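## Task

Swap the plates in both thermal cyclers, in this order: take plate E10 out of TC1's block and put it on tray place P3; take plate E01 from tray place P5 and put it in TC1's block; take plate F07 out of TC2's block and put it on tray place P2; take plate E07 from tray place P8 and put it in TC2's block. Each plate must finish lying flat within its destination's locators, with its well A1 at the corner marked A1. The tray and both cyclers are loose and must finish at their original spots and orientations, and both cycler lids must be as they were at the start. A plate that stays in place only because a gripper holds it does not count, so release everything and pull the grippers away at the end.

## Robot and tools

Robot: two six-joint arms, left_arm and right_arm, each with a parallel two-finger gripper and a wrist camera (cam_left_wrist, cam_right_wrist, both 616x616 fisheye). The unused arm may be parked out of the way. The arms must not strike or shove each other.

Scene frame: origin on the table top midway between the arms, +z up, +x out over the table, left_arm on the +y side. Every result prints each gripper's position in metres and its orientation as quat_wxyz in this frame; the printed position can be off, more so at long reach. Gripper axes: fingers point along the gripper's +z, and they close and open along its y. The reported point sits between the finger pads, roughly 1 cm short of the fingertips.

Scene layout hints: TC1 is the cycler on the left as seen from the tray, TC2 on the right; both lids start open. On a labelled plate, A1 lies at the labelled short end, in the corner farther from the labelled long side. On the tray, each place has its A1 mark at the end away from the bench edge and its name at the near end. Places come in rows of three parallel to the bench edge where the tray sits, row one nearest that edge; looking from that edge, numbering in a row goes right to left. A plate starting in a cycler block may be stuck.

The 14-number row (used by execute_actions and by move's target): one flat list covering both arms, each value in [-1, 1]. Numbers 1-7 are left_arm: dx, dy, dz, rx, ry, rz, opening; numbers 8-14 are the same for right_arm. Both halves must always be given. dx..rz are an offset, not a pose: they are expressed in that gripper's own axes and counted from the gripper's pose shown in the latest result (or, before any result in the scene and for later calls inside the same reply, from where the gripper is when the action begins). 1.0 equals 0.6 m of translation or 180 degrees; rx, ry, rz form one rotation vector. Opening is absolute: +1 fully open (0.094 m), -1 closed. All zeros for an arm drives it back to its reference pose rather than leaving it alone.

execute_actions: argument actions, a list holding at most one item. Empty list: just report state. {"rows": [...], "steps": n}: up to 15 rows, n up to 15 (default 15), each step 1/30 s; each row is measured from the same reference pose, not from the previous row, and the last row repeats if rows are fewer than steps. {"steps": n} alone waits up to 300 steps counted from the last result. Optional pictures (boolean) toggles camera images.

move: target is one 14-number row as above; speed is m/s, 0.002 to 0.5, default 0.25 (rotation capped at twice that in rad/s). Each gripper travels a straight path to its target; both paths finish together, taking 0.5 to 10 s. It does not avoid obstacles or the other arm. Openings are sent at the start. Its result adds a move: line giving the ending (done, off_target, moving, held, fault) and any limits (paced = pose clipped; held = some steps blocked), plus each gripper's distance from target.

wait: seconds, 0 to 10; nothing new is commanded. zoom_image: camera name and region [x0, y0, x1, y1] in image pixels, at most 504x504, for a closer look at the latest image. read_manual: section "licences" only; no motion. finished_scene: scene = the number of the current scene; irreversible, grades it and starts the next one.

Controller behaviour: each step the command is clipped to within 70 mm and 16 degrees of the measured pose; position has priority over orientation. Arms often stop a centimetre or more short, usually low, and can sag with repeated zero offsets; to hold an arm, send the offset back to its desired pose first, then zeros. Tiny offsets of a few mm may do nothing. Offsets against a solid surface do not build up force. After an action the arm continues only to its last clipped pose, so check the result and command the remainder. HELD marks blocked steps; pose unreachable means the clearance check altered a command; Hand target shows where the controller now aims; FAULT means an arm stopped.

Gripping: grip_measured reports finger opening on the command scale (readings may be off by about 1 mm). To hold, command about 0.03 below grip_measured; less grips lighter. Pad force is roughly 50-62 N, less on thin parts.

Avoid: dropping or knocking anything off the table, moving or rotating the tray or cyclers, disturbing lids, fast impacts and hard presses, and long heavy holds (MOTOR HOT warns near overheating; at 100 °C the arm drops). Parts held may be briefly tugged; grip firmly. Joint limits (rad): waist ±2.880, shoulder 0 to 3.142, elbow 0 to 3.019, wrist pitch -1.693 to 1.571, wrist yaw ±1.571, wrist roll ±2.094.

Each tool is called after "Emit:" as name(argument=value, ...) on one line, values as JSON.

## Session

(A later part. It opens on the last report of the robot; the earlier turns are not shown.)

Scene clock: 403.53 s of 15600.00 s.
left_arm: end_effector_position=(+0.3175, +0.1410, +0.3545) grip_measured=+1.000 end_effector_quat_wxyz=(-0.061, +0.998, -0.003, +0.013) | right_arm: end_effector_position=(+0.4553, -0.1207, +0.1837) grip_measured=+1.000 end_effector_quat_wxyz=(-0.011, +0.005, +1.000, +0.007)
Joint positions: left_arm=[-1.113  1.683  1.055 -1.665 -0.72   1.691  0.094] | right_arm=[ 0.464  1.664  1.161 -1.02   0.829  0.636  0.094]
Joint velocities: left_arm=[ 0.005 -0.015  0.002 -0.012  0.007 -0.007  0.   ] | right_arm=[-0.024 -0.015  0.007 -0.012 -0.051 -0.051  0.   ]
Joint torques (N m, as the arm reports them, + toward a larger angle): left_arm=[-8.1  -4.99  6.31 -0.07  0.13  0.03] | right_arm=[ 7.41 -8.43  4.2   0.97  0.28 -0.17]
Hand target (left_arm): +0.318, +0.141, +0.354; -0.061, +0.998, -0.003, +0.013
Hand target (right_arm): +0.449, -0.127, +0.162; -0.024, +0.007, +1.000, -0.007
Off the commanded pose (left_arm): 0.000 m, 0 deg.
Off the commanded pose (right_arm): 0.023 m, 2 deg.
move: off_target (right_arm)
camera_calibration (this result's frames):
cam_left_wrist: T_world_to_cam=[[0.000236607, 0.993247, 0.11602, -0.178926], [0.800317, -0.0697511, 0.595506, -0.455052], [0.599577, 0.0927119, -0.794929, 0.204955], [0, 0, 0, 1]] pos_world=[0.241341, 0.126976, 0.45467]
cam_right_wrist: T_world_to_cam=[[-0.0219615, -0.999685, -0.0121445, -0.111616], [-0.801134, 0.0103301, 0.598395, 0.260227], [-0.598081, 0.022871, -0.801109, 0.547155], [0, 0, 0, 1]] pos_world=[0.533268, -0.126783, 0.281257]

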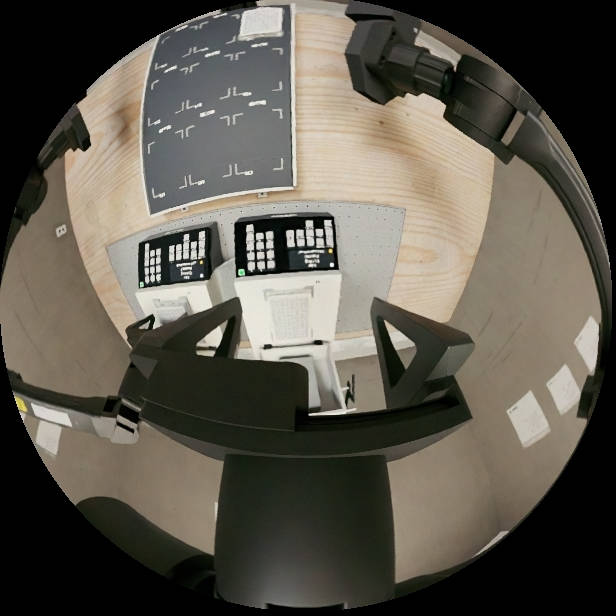

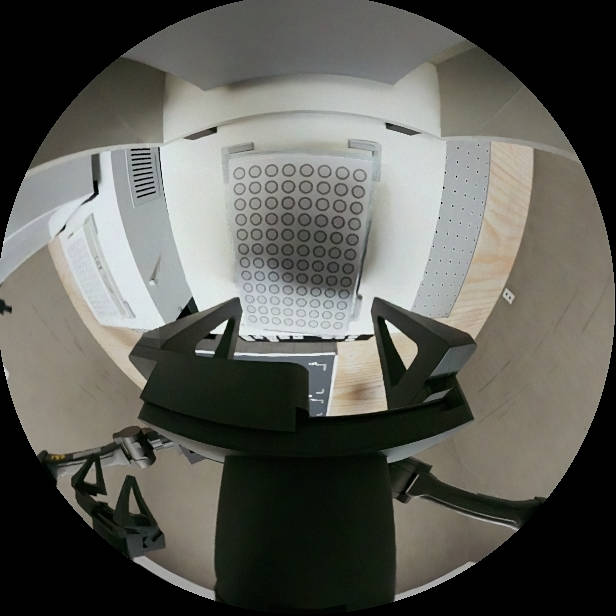

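Finger is on the plate edge. Lift, shift +y, descend.

Emit:
move(target=[0,0,0,0,0,0,1,-0.02,0.03,-0.04,0,0,0,1], speed=0.05)

Emit:
move(target=[0,0,0,0,0,0,1,0,0.0,0.06,0,0,0,1], speed=0.05)

Scene clock: 405.27 s of 15600.00 s.
left_arm: end_effector_position=(+0.3175, +0.1410, +0.3545) grip_measured=+1.000 end_effector_quat_wxyz=(-0.061, +0.998, -0.003, +0.013) | right_arm: end_effector_position=(+0.4572, -0.1141, +0.1977) grip_measured=+1.000 end_effector_quat_wxyz=(-0.019, +0.001, +1.000, +0.000)
Joint positions: left_arm=[-1.113  1.683  1.055 -1.665 -0.72   1.691  0.094] | right_arm=[ 0.492  1.687  1.211 -1.109  0.829  0.694  0.094]
Joint velocities: left_arm=[-0.005  0.005  0.002  0.002 -0.022 -0.007  0.   ] | right_arm=[-0.005  0.005 -0.017  0.012 -0.007 -0.007  0.   ]
Joint torques (N m, as the arm reports them, + toward a larger angle): left_arm=[-7.89 -5.21  6.4  -0.15  0.12  0.02] | right_arm=[11.73 -9.67  8.54 -0.45  0.14 -0.05]
Hand target (left_arm): +0.318, +0.141, +0.354; -0.061, +0.998, -0.003, +0.013
Hand target (right_arm): +0.468, -0.104, +0.208; -0.010, +0.004, +1.000, +0.007
Off the commanded pose (left_arm): 0.000 m, 0 deg.
Off the commanded pose (right_arm): 0.018 m, 1 deg.
move: off_target (right_arm)
camera_calibration (this result's frames):
cam_left_wrist: T_world_to_cam=[[0.000236607, 0.993247, 0.11602, -0.178926], [0.800317, -0.0697511, 0.595506, -0.455052], [0.599577, 0.0927119, -0.794929, 0.204955], [0, 0, 0, 1]] pos_world=[0.241341, 0.126976, 0.45467]
cam_right_wrist: T_world_to_cam=[[-0.0150305, -0.999887, 0.000587463, -0.110546], [-0.790917, 0.0122487, 0.6118, 0.246222], [-0.611738, 0.00873104, -0.791012, 0.561973], [0, 0, 0, 1]] pos_world=[0.53686, -0.118456, 0.293954]

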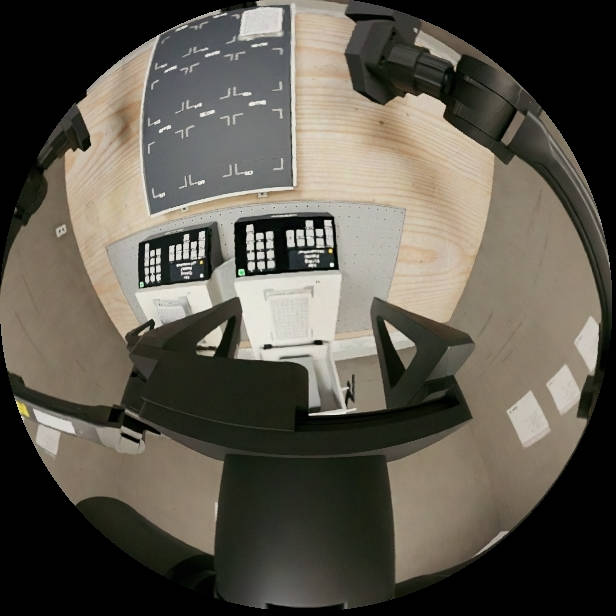

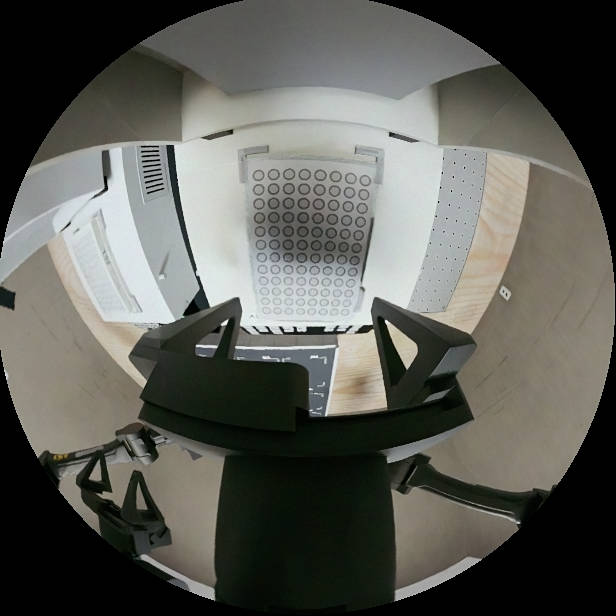

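Scene clock: 406.33 s of 15600.00 s.
left_arm: end_effector_position=(+0.3175, +0.1410, +0.3545) grip_measured=+1.000 end_effector_quat_wxyz=(-0.061, +0.998, -0.003, +0.013) | right_arm: end_effector_position=(+0.4615, -0.1110, +0.1780) grip_measured=+1.000 end_effector_quat_wxyz=(-0.007, +0.005, +1.000, +0.009)
Joint positions: left_arm=[-1.113  1.683  1.055 -1.665 -0.72   1.691  0.094] | right_arm=[ 0.46   1.692  1.179 -0.994  0.829  0.623  0.094]
Joint velocities: left_arm=[-0.005 -0.015 -0.017  0.002 -0.081 -0.022  0.   ] | right_arm=[-0.015 -0.005  0.002  0.012  0.022 -0.037  0.   ]
Joint torques (N m, as the arm reports them, + toward a larger angle): left_arm=[-7.75 -4.86  6.28 -0.12  0.1   0.  ] | right_arm=[ 8.63 -9.57  4.44  0.66  0.05 -0.26]
Hand target (left_arm): +0.318, +0.141, +0.354; -0.061, +0.998, -0.003, +0.013
Hand target (right_arm): +0.456, -0.114, +0.162; -0.019, +0.001, +1.000, +0.000
Off the commanded pose (left_arm): 0.000 m, 0 deg.
Off the commanded pose (right_arm): 0.018 m, 2 deg.
move: off_target (right_arm)
camera_calibration (this result's frames):
cam_left_wrist: T_world_to_cam=[[0.000236607, 0.993247, 0.11602, -0.178926], [0.800317, -0.0697511, 0.595506, -0.455052], [0.599577, 0.0927119, -0.794929, 0.204955], [0, 0, 0, 1]] pos_world=[0.241341, 0.126976, 0.45467]
cam_right_wrist: T_world_to_cam=[[-0.0222865, -0.999607, -0.0169888, -0.100846], [-0.805223, 0.00787562, 0.59292, 0.271121], [-0.592554, 0.0268939, -0.805082, 0.544678], [0, 0, 0, 1]] pos_world=[0.538816, -0.11759, 0.276044]

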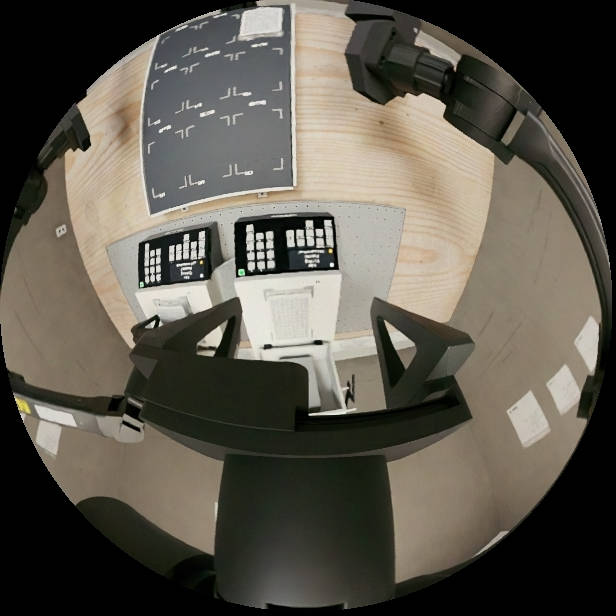

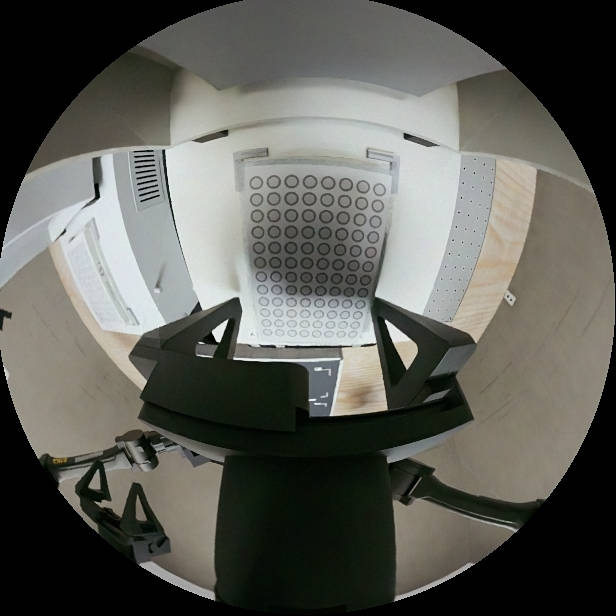

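Sweep −y open to about −0.123.

Emit:
move(target=[0,0,0,0,0,0,1,0,-0.04,0.02,0,0,0,1], speed=0.03)

Scene clock: 408.13 s of 15600.00 s.
left_arm: end_effector_position=(+0.3175, +0.1410, +0.3545) grip_measured=+1.000 end_effector_quat_wxyz=(-0.061, +0.998, -0.003, +0.013) | right_arm: end_effector_position=(+0.4607, -0.1210, +0.1764) grip_measured=+1.000 end_effector_quat_wxyz=(-0.001, -0.003, +1.000, +0.016)
Joint positions: left_arm=[-1.113  1.683  1.055 -1.665 -0.72   1.691  0.094] | right_arm=[ 0.446  1.656  1.145 -0.953  0.822  0.565  0.094]
Joint velocities: left_arm=[-0.005 -0.005  0.002 -0.017  0.066  0.066  0.   ] | right_arm=[-0.015 -0.005 -0.012 -0.002  0.037  0.022  0.   ]
Joint torques (N m, as the arm reports them, + toward a larger angle): left_arm=[-7.68 -4.89  6.28 -0.22  0.11  0.02] | right_arm=[  7.74 -10.77   4.27   0.82   0.14  -0.26]
Hand target (left_arm): +0.318, +0.141, +0.354; -0.061, +0.998, -0.003, +0.013
Hand target (right_arm): +0.461, -0.135, +0.166; -0.007, +0.005, +1.000, +0.009
Off the commanded pose (left_arm): 0.000 m, 0 deg.
Off the commanded pose (right_arm): 0.017 m, 1 deg.
move: off_target (right_arm)
camera_calibration (this result's frames):
cam_left_wrist: T_world_to_cam=[[0.000236607, 0.993247, 0.11602, -0.178926], [0.800317, -0.0697511, 0.595506, -0.455052], [0.599577, 0.0927119, -0.794929, 0.204955], [0, 0, 0, 1]] pos_world=[0.241341, 0.126976, 0.45467]
cam_right_wrist: T_world_to_cam=[[-0.0069256, -0.999478, -0.031542, -0.11545], [-0.812766, -0.0127494, 0.582451, 0.274301], [-0.58255, 0.0296701, -0.812253, 0.540092], [0, 0, 0, 1]] pos_world=[0.536773, -0.127917, 0.275283]

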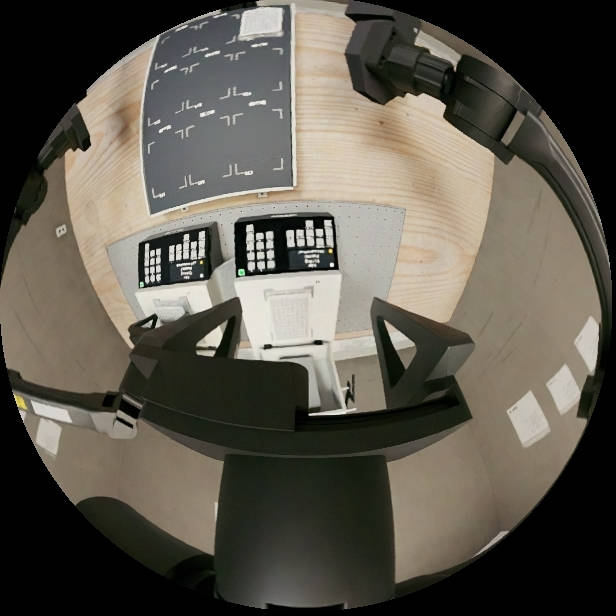

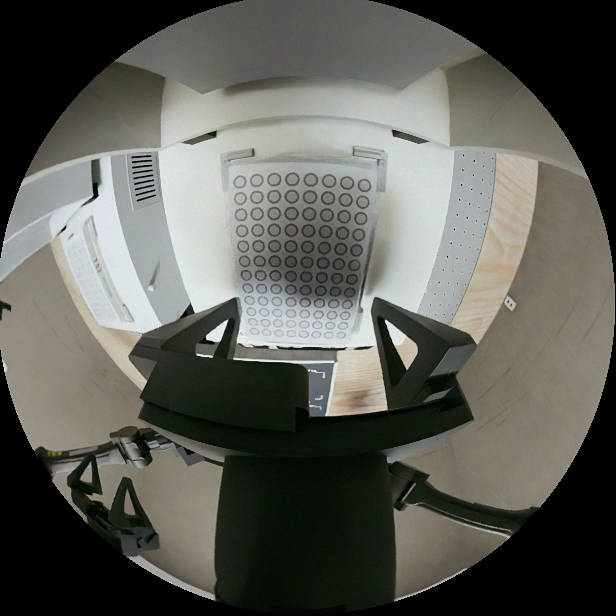

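Emit:
move(target=[0,0,0,0,0,0,1,0,0.02,-0.08,0,0,0,1], speed=0.05)

Emit:
move(target=[0,0,0,0,0,0,1,0.11,0,0.0,0,0,0,-1], speed=0.08)

Emit:
move(target=[0,0,0,0,0,0,1,0.01,0,0.07,0,0,0,-1], speed=0.05)

Scene clock: 410.80 s of 15600.00 s.
left_arm: end_effector_position=(+0.3175, +0.1410, +0.3545) grip_measured=+1.000 end_effector_quat_wxyz=(-0.061, +0.998, -0.003, +0.013) | right_arm: end_effector_position=(+0.4453, -0.1158, +0.2085) grip_measured=+1.000 end_effector_quat_wxyz=(-0.016, -0.014, +1.000, +0.006)
Joint positions: left_arm=[-1.113  1.683  1.055 -1.665 -0.72   1.691  0.094] | right_arm=[ 0.517  1.656  1.179 -1.117  0.824  0.688  0.094]
Joint velocities: left_arm=[-0.005 -0.005 -0.007 -0.022 -0.051 -0.066  0.   ] | right_arm=[-0.005 -0.005  0.002  0.002  0.037 -0.022  0.   ]
Joint torques (N m, as the arm reports them, + toward a larger angle): left_arm=[-7.89 -5.36  6.36 -0.16  0.11 -0.01] | right_arm=[ 11.69 -10.24   8.66  -0.4    0.18  -0.07]
Hand target (left_arm): +0.318, +0.141, +0.354; -0.061, +0.998, -0.003, +0.013
Hand target (right_arm): +0.460, -0.111, +0.225; -0.001, -0.003, +1.000, +0.016
Off the commanded pose (left_arm): 0.000 m, 0 deg.
Off the commanded pose (right_arm): 0.023 m, 2 deg.
move: off_target (right_arm)
camera_calibration (this result's frames):
cam_left_wrist: T_world_to_cam=[[0.000236607, 0.993247, 0.11602, -0.178926], [0.800317, -0.0697511, 0.595506, -0.455052], [0.599577, 0.0927119, -0.794929, 0.204955], [0, 0, 0, 1]] pos_world=[0.241341, 0.126976, 0.45467]
cam_right_wrist: T_world_to_cam=[[0.0152242, -0.99982, -0.01128, -0.123441], [-0.795175, -0.018946, 0.606084, 0.229702], [-0.606189, -0.000257569, -0.79532, 0.560602], [0, 0, 0, 1]] pos_world=[0.524363, -0.118923, 0.305247]

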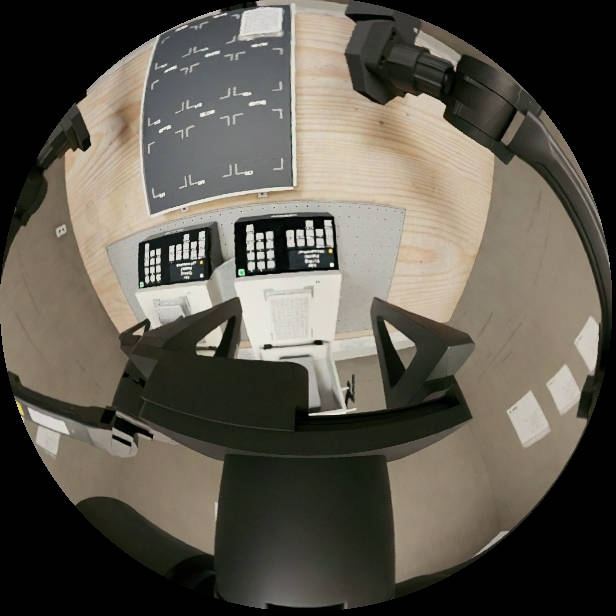

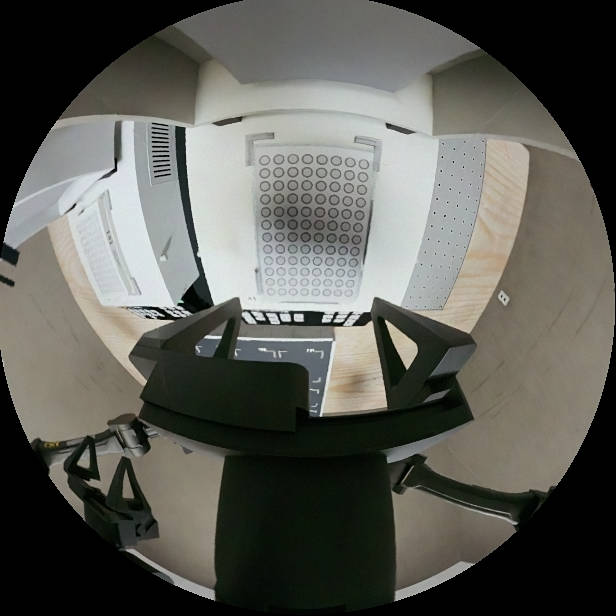

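Scene clock: 411.93 s of 15600.00 s.
left_arm: end_effector_position=(+0.3175, +0.1410, +0.3545) grip_measured=+1.000 end_effector_quat_wxyz=(-0.061, +0.998, -0.003, +0.013) | right_arm: end_effector_position=(+0.3819, -0.1203, +0.2040) grip_measured=-0.978 end_effector_quat_wxyz=(-0.024, -0.018, +1.000, -0.002)
Joint positions: left_arm=[-1.113  1.683  1.055 -1.665 -0.72   1.691  0.094] | right_arm=[ 0.569  1.605  1.017 -1.095  0.822  0.78   0.001]
Joint velocities: left_arm=[ 0.005 -0.015  0.017 -0.017 -0.022  0.051  0.   ] | right_arm=[-0.005  0.005 -0.002  0.007 -0.037 -0.022  0.001]
Joint torques (N m, as the arm reports them, + toward a larger angle): left_arm=[-7.58 -4.83  6.22 -0.15  0.1   0.  ] | right_arm=[10.26 -9.44  4.58  0.61  0.03 -0.07]
Hand target (left_arm): +0.318, +0.141, +0.354; -0.061, +0.998, -0.003, +0.013
Hand target (right_arm): +0.379, -0.116, +0.211; -0.016, -0.014, +1.000, +0.006
Off the commanded pose (left_arm): 0.000 m, 0 deg.
Off the commanded pose (right_arm): 0.007 m, 1 deg.
move: done
camera_calibration (this result's frames):
cam_left_wrist: T_world_to_cam=[[0.000236607, 0.993247, 0.11602, -0.178926], [0.800317, -0.0697511, 0.595506, -0.455052], [0.599577, 0.0927119, -0.794929, 0.204955], [0, 0, 0, 1]] pos_world=[0.241341, 0.126976, 0.45467]
cam_right_wrist: T_world_to_cam=[[0.0241062, -0.999697, 0.00488261, -0.133706], [-0.785435, -0.0159176, 0.618739, 0.175993], [-0.618475, -0.0187504, -0.785581, 0.519127], [0, 0, 0, 1]] pos_world=[0.462521, -0.121131, 0.299575]

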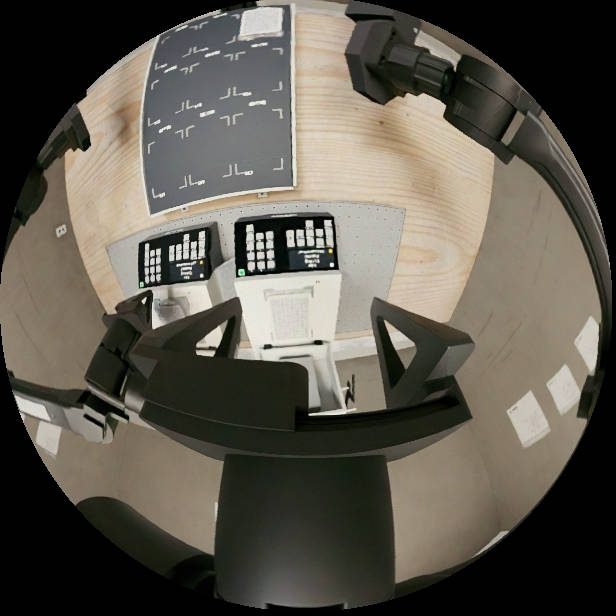

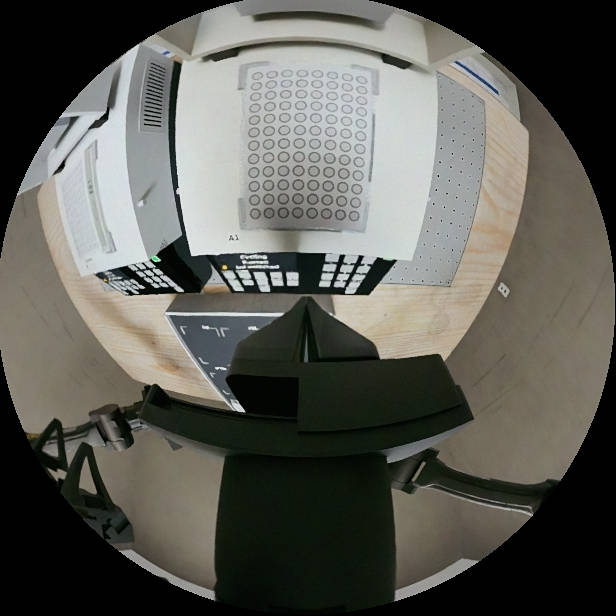

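Scene clock: 413.13 s of 15600.00 s.
left_arm: end_effector_position=(+0.3175, +0.1410, +0.3545) grip_measured=+1.000 end_effector_quat_wxyz=(-0.061, +0.998, -0.003, +0.013) | right_arm: end_effector_position=(+0.3786, -0.1162, +0.1755) grip_measured=-0.978 end_effector_quat_wxyz=(-0.014, -0.016, +1.000, +0.007)
Joint positions: left_arm=[-1.113  1.683  1.055 -1.665 -0.72   1.691  0.094] | right_arm=[ 0.525  1.615  0.959 -0.94   0.824  0.69   0.001]
Joint velocities: left_arm=[-0.005 -0.015 -0.007  0.002  0.007  0.081  0.   ] | right_arm=[-0.005  0.005 -0.007  0.022 -0.007  0.022  0.   ]
Joint torques (N m, as the arm reports them, + toward a larger angle): left_arm=[-7.97 -4.76  6.22 -0.23  0.09  0.  ] | right_arm=[ 7.17 -8.1   4.23  0.68  0.2  -0.2 ]
Hand target (left_arm): +0.318, +0.141, +0.354; -0.061, +0.998, -0.003, +0.013
Hand target (right_arm): +0.374, -0.121, +0.163; -0.024, -0.018, +1.000, -0.002
Off the commanded pose (left_arm): 0.000 m, 0 deg.
Off the commanded pose (right_arm): 0.015 m, 2 deg.
move: off_target (right_arm)
camera_calibration (this result's frames):
cam_left_wrist: T_world_to_cam=[[0.000236607, 0.993247, 0.11602, -0.178926], [0.800317, -0.0697511, 0.595506, -0.455052], [0.599577, 0.0927119, -0.794929, 0.204955], [0, 0, 0, 1]] pos_world=[0.241341, 0.126976, 0.45467]
cam_right_wrist: T_world_to_cam=[[0.0190427, -0.999716, -0.0143221, -0.124045], [-0.797004, -0.0238273, 0.603504, 0.197219], [-0.603674, -0.0000775381, -0.797231, 0.493311], [0, 0, 0, 1]] pos_world=[0.457346, -0.119272, 0.272484]

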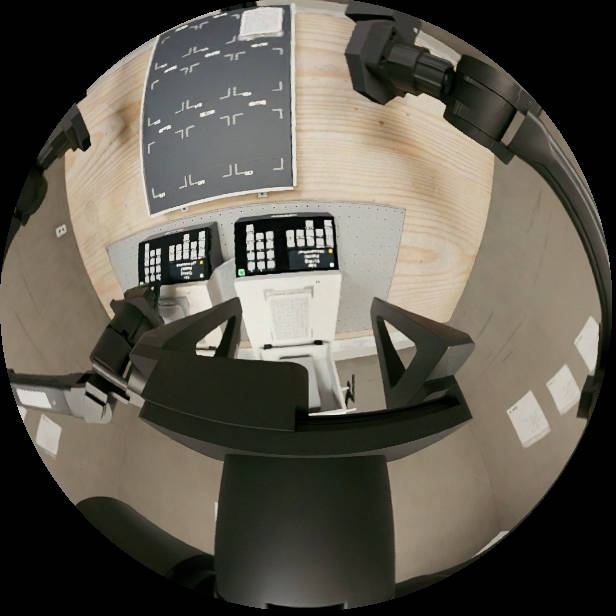

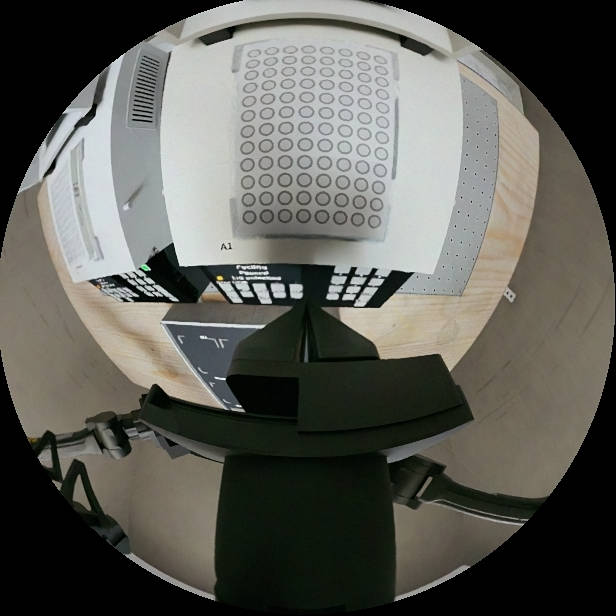

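Emit:
move(target=[0,0,0,0,0,0,1,-0.085,0,-0.02,0,0,0,-1], speed=0.03)

Scene clock: 416.43 s of 15600.00 s.
left_arm: end_effector_position=(+0.3175, +0.1410, +0.3545) grip_measured=+1.000 end_effector_quat_wxyz=(-0.061, +0.998, -0.003, +0.013) | right_arm: end_effector_position=(+0.4147, -0.1128, +0.1916) grip_measured=-0.978 end_effector_quat_wxyz=(-0.009, -0.024, +1.000, +0.012)
Joint positions: left_arm=[-1.113  1.683  1.055 -1.665 -0.72   1.691  0.094] | right_arm=[ 0.521  1.632  1.064 -1.005  0.824  0.654  0.001]
Joint velocities: left_arm=[-0.015 -0.015 -0.012  0.002 -0.007  0.007  0.   ] | right_arm=[ 0.005  0.005 -0.002 -0.002 -0.022 -0.051 -0.   ]
Joint torques (N m, as the arm reports them, + toward a larger angle): left_arm=[-7.92 -5.13  6.25 -0.11  0.1   0.03] | right_arm=[ 7.55 -8.12  8.32 -0.27  0.11 -0.25]
Hand target (left_arm): +0.318, +0.141, +0.354; -0.061, +0.998, -0.003, +0.013
Hand target (right_arm): +0.429, -0.116, +0.186; -0.014, -0.016, +1.000, +0.008
Off the commanded pose (left_arm): 0.000 m, 0 deg.
Off the commanded pose (right_arm): 0.016 m, 1 deg.
move: off_target (right_arm)
camera_calibration (this result's frames):
cam_left_wrist: T_world_to_cam=[[0.000236607, 0.993247, 0.11602, -0.178926], [0.800317, -0.0697511, 0.595506, -0.455052], [0.599577, 0.0927119, -0.794929, 0.204955], [0, 0, 0, 1]] pos_world=[0.241341, 0.126976, 0.45467]
cam_right_wrist: T_world_to_cam=[[0.0355031, -0.999102, -0.0231248, -0.126259], [-0.802649, -0.0422926, 0.594951, 0.21827], [-0.595395, -0.00256149, -0.803429, 0.525497], [0, 0, 0, 1]] pos_world=[0.492555, -0.115569, 0.28942]

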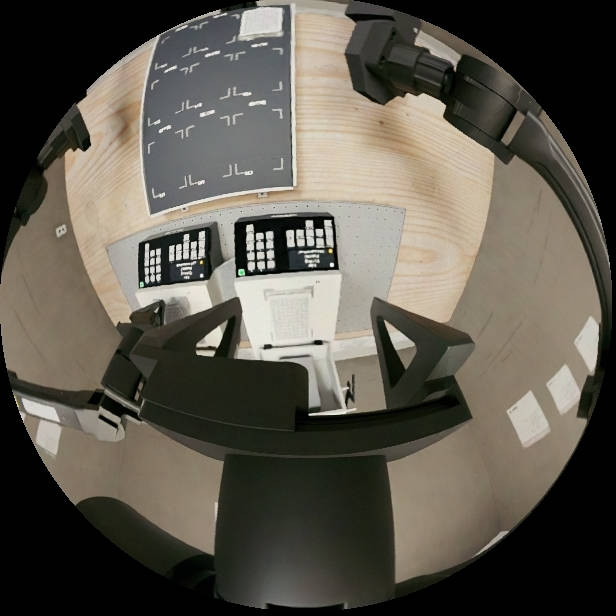

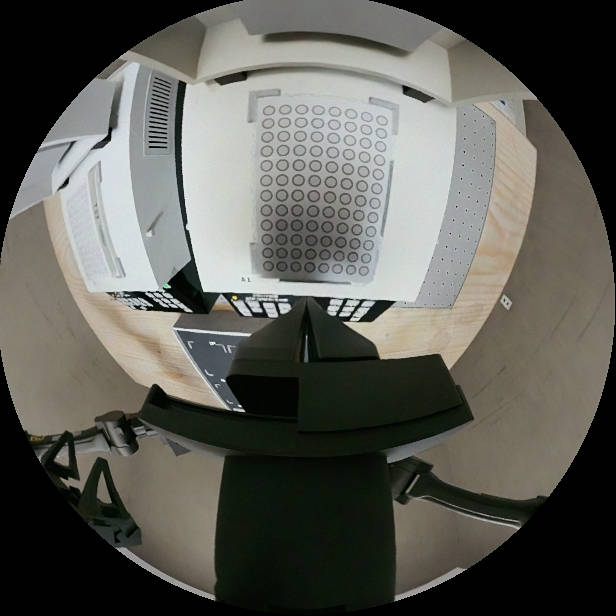

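Too high. Back and down, then forward.

Emit:
move(target=[0,0,0,0,0,0,1,0.03,0,0.05,0,0,0,-1], speed=0.04)

Emit:
move(target=[0,0,0,0,0,0,1,-0.06,0,0.01,0,0,0,-1], speed=0.03)

Scene clock: 418.37 s of 15600.00 s.
left_arm: end_effector_position=(+0.3175, +0.1410, +0.3545) grip_measured=+1.000 end_effector_quat_wxyz=(-0.061, +0.998, -0.003, +0.013) | right_arm: end_effector_position=(+0.3992, -0.1070, +0.1744) grip_measured=-0.978 end_effector_quat_wxyz=(+0.000, -0.026, +0.999, +0.019)
Joint positions: left_arm=[-1.113  1.683  1.055 -1.665 -0.72   1.691  0.094] | right_arm=[ 0.513  1.632  0.994 -0.891  0.824  0.614  0.001]
Joint velocities: left_arm=[-0.005 -0.015 -0.002 -0.012  0.007  0.037  0.   ] | right_arm=[-0.005 -0.015 -0.002 -0.017 -0.022 -0.051 -0.   ]
Joint torques (N m, as the arm reports them, + toward a larger angle): left_arm=[-8.02 -4.88  6.26 -0.24  0.09  0.02] | right_arm=[ 6.81 -8.78  4.25  0.93  0.07 -0.18]
Hand target (left_arm): +0.318, +0.141, +0.354; -0.061, +0.998, -0.003, +0.013
Hand target (right_arm): +0.396, -0.113, +0.162; -0.009, -0.024, +1.000, +0.012
Off the commanded pose (left_arm): 0.000 m, 0 deg.
Off the commanded pose (right_arm): 0.014 m, 1 deg.
move: off_target (right_arm)
camera_calibration (this result's frames):
cam_left_wrist: T_world_to_cam=[[0.000236607, 0.993247, 0.11602, -0.178926], [0.800317, -0.0697511, 0.595506, -0.455052], [0.599577, 0.0927119, -0.794929, 0.204955], [0, 0, 0, 1]] pos_world=[0.241341, 0.126976, 0.45467]
cam_right_wrist: T_world_to_cam=[[0.0382392, -0.998585, -0.0369554, -0.118869], [-0.813187, -0.0525902, 0.579621, 0.222083], [-0.580744, 0.0078874, -0.814048, 0.499591], [0, 0, 0, 1]] pos_world=[0.475275, -0.110962, 0.273574]

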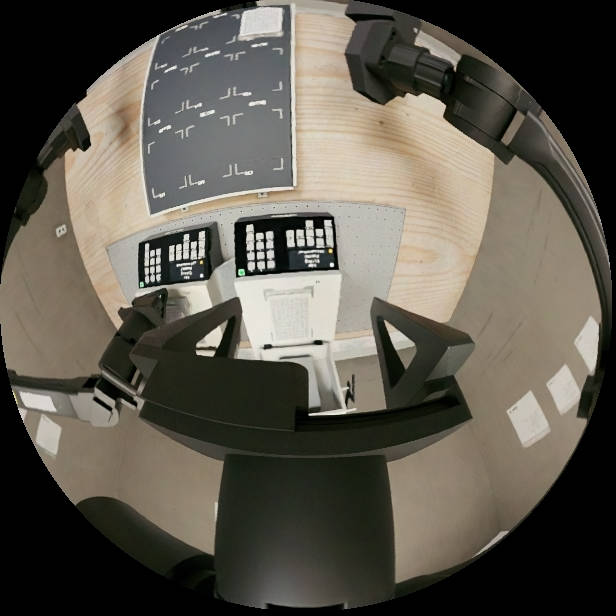

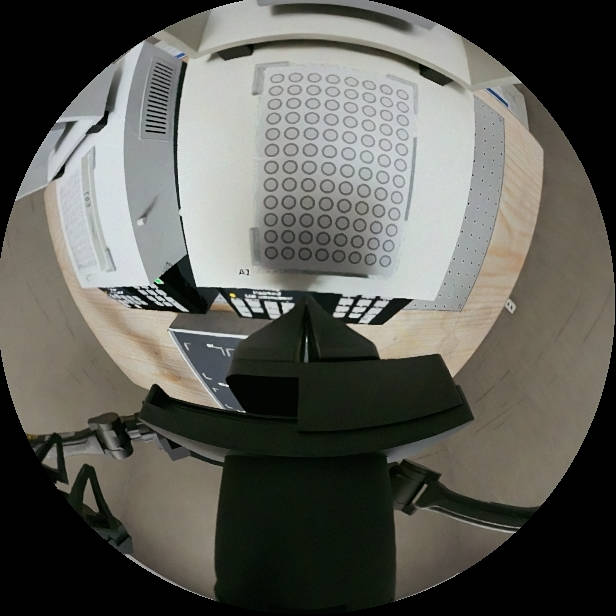

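Scene clock: 419.87 s of 15600.00 s.
left_arm: end_effector_position=(+0.3175, +0.1410, +0.3545) grip_measured=+1.000 end_effector_quat_wxyz=(-0.061, +0.998, -0.003, +0.013) | right_arm: end_effector_position=(+0.4194, -0.1031, +0.1746) grip_measured=-0.978 end_effector_quat_wxyz=(+0.005, -0.036, +0.999, +0.022)
Joint positions: left_arm=[-1.113  1.683  1.055 -1.665 -0.72   1.691  0.094] | right_arm=[ 0.498  1.652  1.044 -0.891  0.823  0.561  0.001]
Joint velocities: left_arm=[-0.005  0.005  0.002 -0.017 -0.007  0.007  0.   ] | right_arm=[-0.005  0.005 -0.017 -0.022  0.007 -0.037 -0.   ]
Joint torques (N m, as the arm reports them, + toward a larger angle): left_arm=[-7.73 -5.13  6.27 -0.13  0.09  0.01] | right_arm=[ 7.87 -8.58  8.07 -0.05  0.03 -0.25]
Hand target (left_arm): +0.318, +0.141, +0.354; -0.061, +0.998, -0.003, +0.013
Hand target (right_arm): +0.435, -0.106, +0.169; +0.001, -0.026, +0.999, +0.019
Off the commanded pose (left_arm): 0.000 m, 0 deg.
Off the commanded pose (right_arm): 0.017 m, 1 deg.
move: off_target (right_arm)
camera_calibration (this result's frames):
cam_left_wrist: T_world_to_cam=[[0.000236607, 0.993247, 0.11602, -0.178926], [0.800317, -0.0697511, 0.595506, -0.455052], [0.599577, 0.0927119, -0.794929, 0.204955], [0, 0, 0, 1]] pos_world=[0.241341, 0.126976, 0.45467]
cam_right_wrist: T_world_to_cam=[[0.0589297, -0.997363, -0.0423574, -0.123393], [-0.816935, -0.0725677, 0.572146, 0.239432], [-0.573711, 0.000886883, -0.819057, 0.50864], [0, 0, 0, 1]] pos_world=[0.494684, -0.106143, 0.274388]

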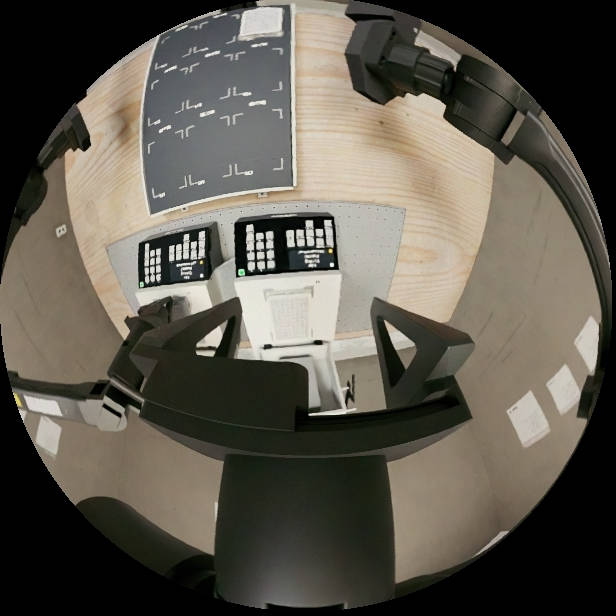

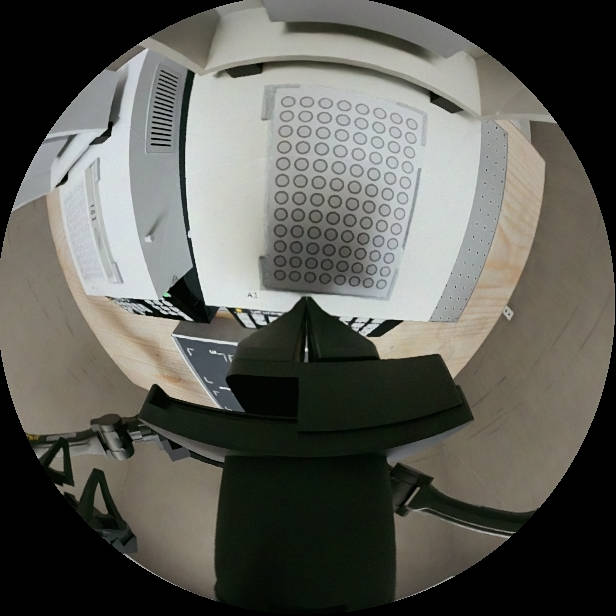

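Emit:
move(target=[0,0,0,0,0,0,1,0.03,-0.02,-0.1,0,0,0,-1], speed=0.06)

Emit:
zoom_image(camera="cam_right_wrist", region=[180,50,440,310])

Scene clock: 422.07 s of 15600.00 s.
left_arm: end_effector_position=(+0.3175, +0.1410, +0.3545) grip_measured=+1.000 end_effector_quat_wxyz=(-0.061, +0.998, -0.003, +0.013) | right_arm: end_effector_position=(+0.3993, -0.1211, +0.2244) grip_measured=-0.978 end_effector_quat_wxyz=(-0.003, -0.038, +0.999, +0.016)
Joint positions: left_arm=[-1.113  1.683  1.055 -1.665 -0.72   1.691  0.094] | right_arm=[ 0.586  1.569  1.044 -1.095  0.823  0.706  0.001]
Joint velocities: left_arm=[-0.005 -0.005 -0.007 -0.002  0.022  0.125  0.   ] | right_arm=[-0.015  0.005 -0.002 -0.002  0.022  0.066 -0.001]
Joint torques (N m, as the arm reports them, + toward a larger angle): left_arm=[-8.34 -5.15  6.33 -0.16  0.11  0.01] | right_arm=[ 9.88 -9.05  6.47 -0.32  0.14 -0.05]
Hand target (left_arm): +0.318, +0.141, +0.354; -0.061, +0.998, -0.003, +0.013
Hand target (right_arm): +0.401, -0.119, +0.234; +0.005, -0.036, +0.999, +0.022
Off the commanded pose (left_arm): 0.000 m, 0 deg.
Off the commanded pose (right_arm): 0.010 m, 1 deg.
move: done
camera_calibration (this result's frames):
cam_left_wrist: T_world_to_cam=[[0.000236607, 0.993247, 0.11602, -0.178926], [0.800317, -0.0697511, 0.595506, -0.455052], [0.599577, 0.0927119, -0.794929, 0.204955], [0, 0, 0, 1]] pos_world=[0.241341, 0.126976, 0.45467]
cam_right_wrist: T_world_to_cam=[[0.0625569, -0.99752, -0.0322513, -0.141792], [-0.808447, -0.0695955, 0.584439, 0.187399], [-0.585234, -0.0104873, -0.810796, 0.539205], [0, 0, 0, 1]] pos_world=[0.475934, -0.122744, 0.323089]

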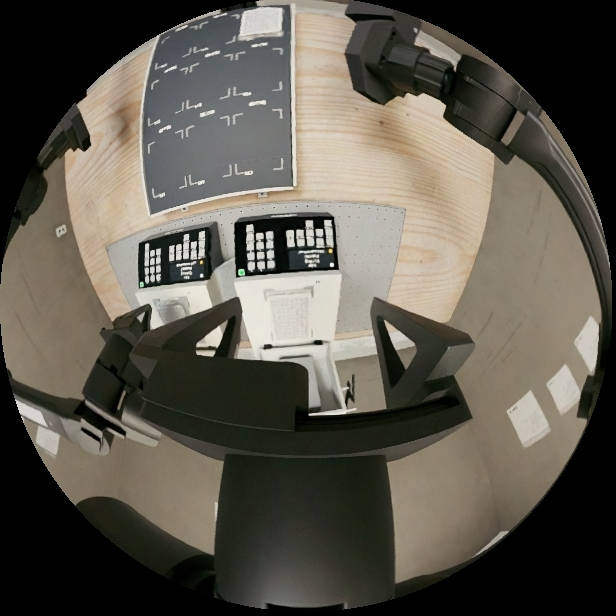

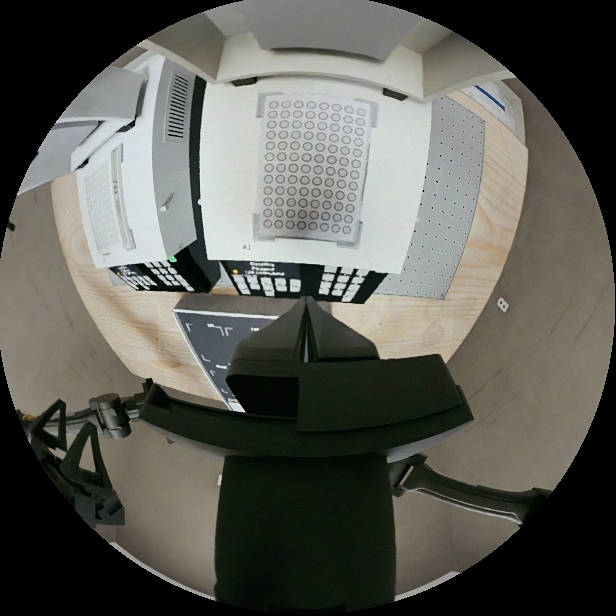

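Region (180, 50, 440, 310) of cam_right_wrist's 616x616 image, scaled by 1.938, with more detail than that image has.

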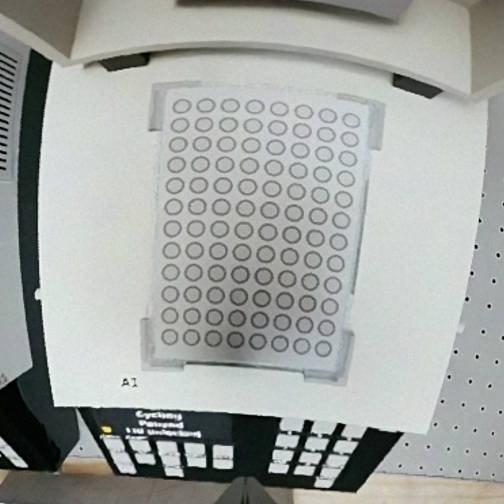

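Seated. Now look into the gap.

Emit:
move(target=[-0.1,-0.2,0,0,0,0,1,0.03,0.22,0,0,0,0.02,-1], speed=0.12)

Emit:
zoom_image(camera="cam_right_wrist", region=[180,50,440,310])

Scene clock: 424.67 s of 15600.00 s.
left_arm: end_effector_position=(+0.2645, +0.2607, +0.3661) grip_measured=+1.000 end_effector_quat_wxyz=(+0.068, +0.997, +0.013, +0.023) | right_arm: end_effector_position=(+0.3613, -0.0016, +0.2142) grip_measured=-0.978 end_effector_quat_wxyz=(-0.012, -0.015, +1.000, +0.004)
Joint positions: left_arm=[-1.208  1.12   0.784 -1.691 -0.645  1.759  0.094] | right_arm=[ 0.724  1.889  1.182 -1.102  0.805  0.982  0.001]
Joint velocities: left_arm=[-0.015  0.015 -0.002 -0.012 -0.051 -0.051  0.   ] | right_arm=[-0.005 -0.015 -0.007  0.007 -0.037 -0.022 -0.002]
Joint torques (N m, as the arm reports them, + toward a larger angle): left_arm=[-4.91  1.8   5.99  0.01  0.22  0.08] | right_arm=[12.17 -9.92  9.09 -0.46  0.05 -0.09]
Hand target (left_arm): +0.260, +0.260, +0.366; +0.064, +0.998, -0.005, +0.026
Hand target (right_arm): +0.372, +0.010, +0.228; -0.003, -0.006, +1.000, +0.016
Off the commanded pose (left_arm): 0.007 m, 15 deg.
Off the commanded pose (right_arm): 0.021 m, 2 deg.
joint sent to its limit (left arm) — the command would take joint 4 (wrist pitch) past its lower limit, so that joint was sent only as far as its limit.
move: off_target (left_arm, right_arm)
camera_calibration (this result's frames):
cam_left_wrist: T_world_to_cam=[[-0.0286147, 0.989593, -0.141022, -0.19647], [0.787318, 0.109237, 0.606793, -0.458544], [0.615883, -0.0936657, -0.78225, 0.2745], [0, 0, 0, 1]] pos_world=[0.186337, 0.270227, 0.465262]
cam_right_wrist: T_world_to_cam=[[0.0180648, -0.999803, -0.00822712, -0.0095643], [-0.799371, -0.0193849, 0.600526, 0.164363], [-0.600567, -0.00427189, -0.799563, 0.513146], [0, 0, 0, 1]] pos_world=[0.439738, -0.00418414, 0.311509]

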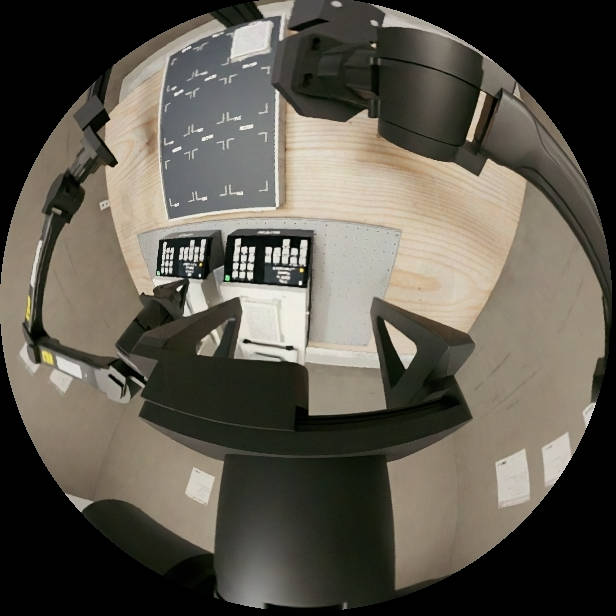

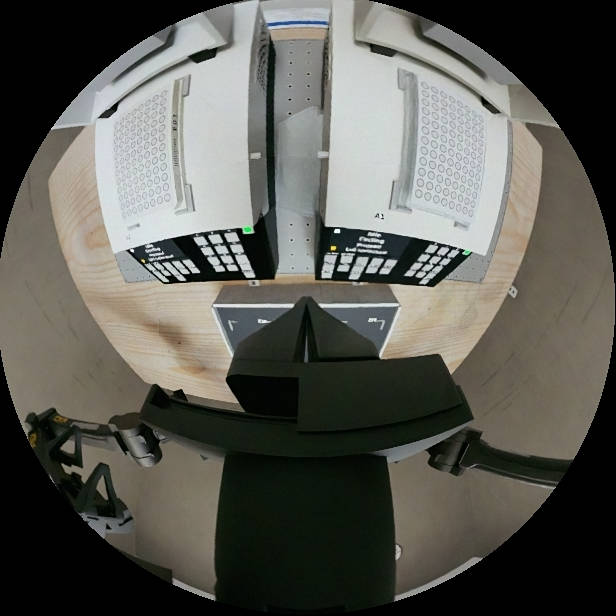

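Region (180, 50, 440, 310) of cam_right_wrist's 616x616 image, scaled by 1.938, with more detail than that image has.

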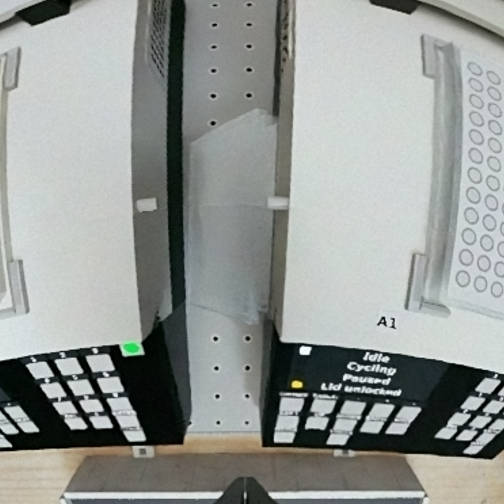

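Emit:
move(target=[0,0,0,0,0,0,1,-0.14,0.015,0.17,0,0,0,-1], speed=0.08)

Scene clock: 430.77 s of 15600.00 s.
left_arm: end_effector_position=(+0.2645, +0.2607, +0.3661) grip_measured=+1.000 end_effector_quat_wxyz=(+0.068, +0.997, +0.012, +0.023) | right_arm: end_effector_position=(+0.4267, +0.0087, +0.1191) grip_measured=-0.978 end_effector_quat_wxyz=(-0.013, -0.029, +0.999, +0.005)
Joint positions: left_arm=[-1.208  1.12   0.784 -1.691 -0.645  1.762  0.094] | right_arm=[ 0.524  2.011  1.27  -0.857  0.829  0.666  0.001]
Joint velocities: left_arm=[-0.005 -0.015  0.002 -0.002 -0.095 -0.007  0.   ] | right_arm=[ 0.005 -0.015  0.007 -0.002  0.007 -0.022  0.   ]
Joint torques (N m, as the arm reports them, + toward a larger angle): left_arm=[-3.24  1.67  6.79  0.33  0.13 -0.08] | right_arm=[ 10.89 -10.52   7.3    0.66   0.17  -0.28]
Hand target (left_arm): +0.265, +0.261, +0.366; +0.068, +0.997, +0.014, +0.023
Hand target (right_arm): +0.443, +0.008, +0.110; -0.012, -0.015, +1.000, +0.005
Off the commanded pose (left_arm): 0.000 m, 0 deg.
Off the commanded pose (right_arm): 0.018 m, 2 deg.
After step 90, 1.10 s passed at rest.
move: off_target (right_arm)
camera_calibration (this result's frames):
cam_left_wrist: T_world_to_cam=[[-0.0259484, 0.989683, -0.140908, -0.197241], [0.787386, 0.10708, 0.607089, -0.458107], [0.615914, -0.0951957, -0.782041, 0.274815], [0, 0, 0, 1]] pos_world=[0.186327, 0.270421, 0.465236]
cam_right_wrist: T_world_to_cam=[[0.0444227, -0.998959, -0.0103454, -0.0122599], [-0.797736, -0.0417044, 0.601563, 0.273272], [-0.601368, -0.0184702, -0.798758, 0.476809], [0, 0, 0, 1]] pos_world=[0.505282, 0.00795633, 0.216338]

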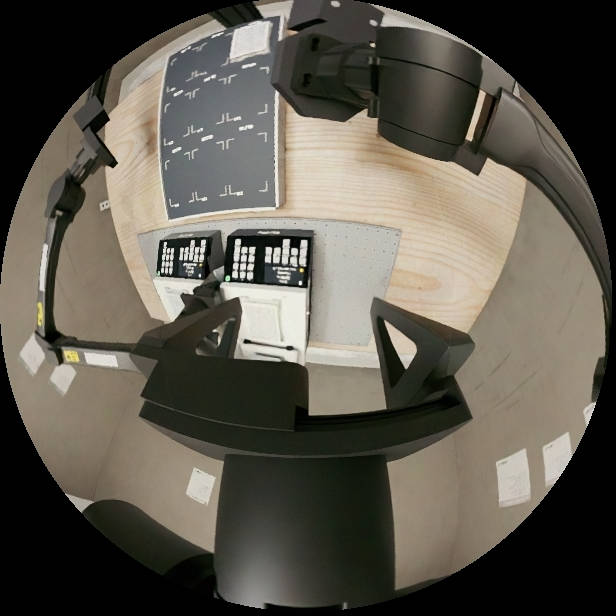

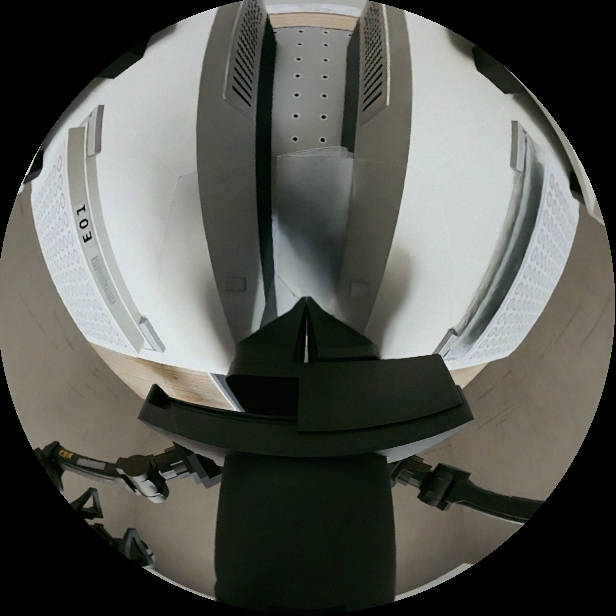

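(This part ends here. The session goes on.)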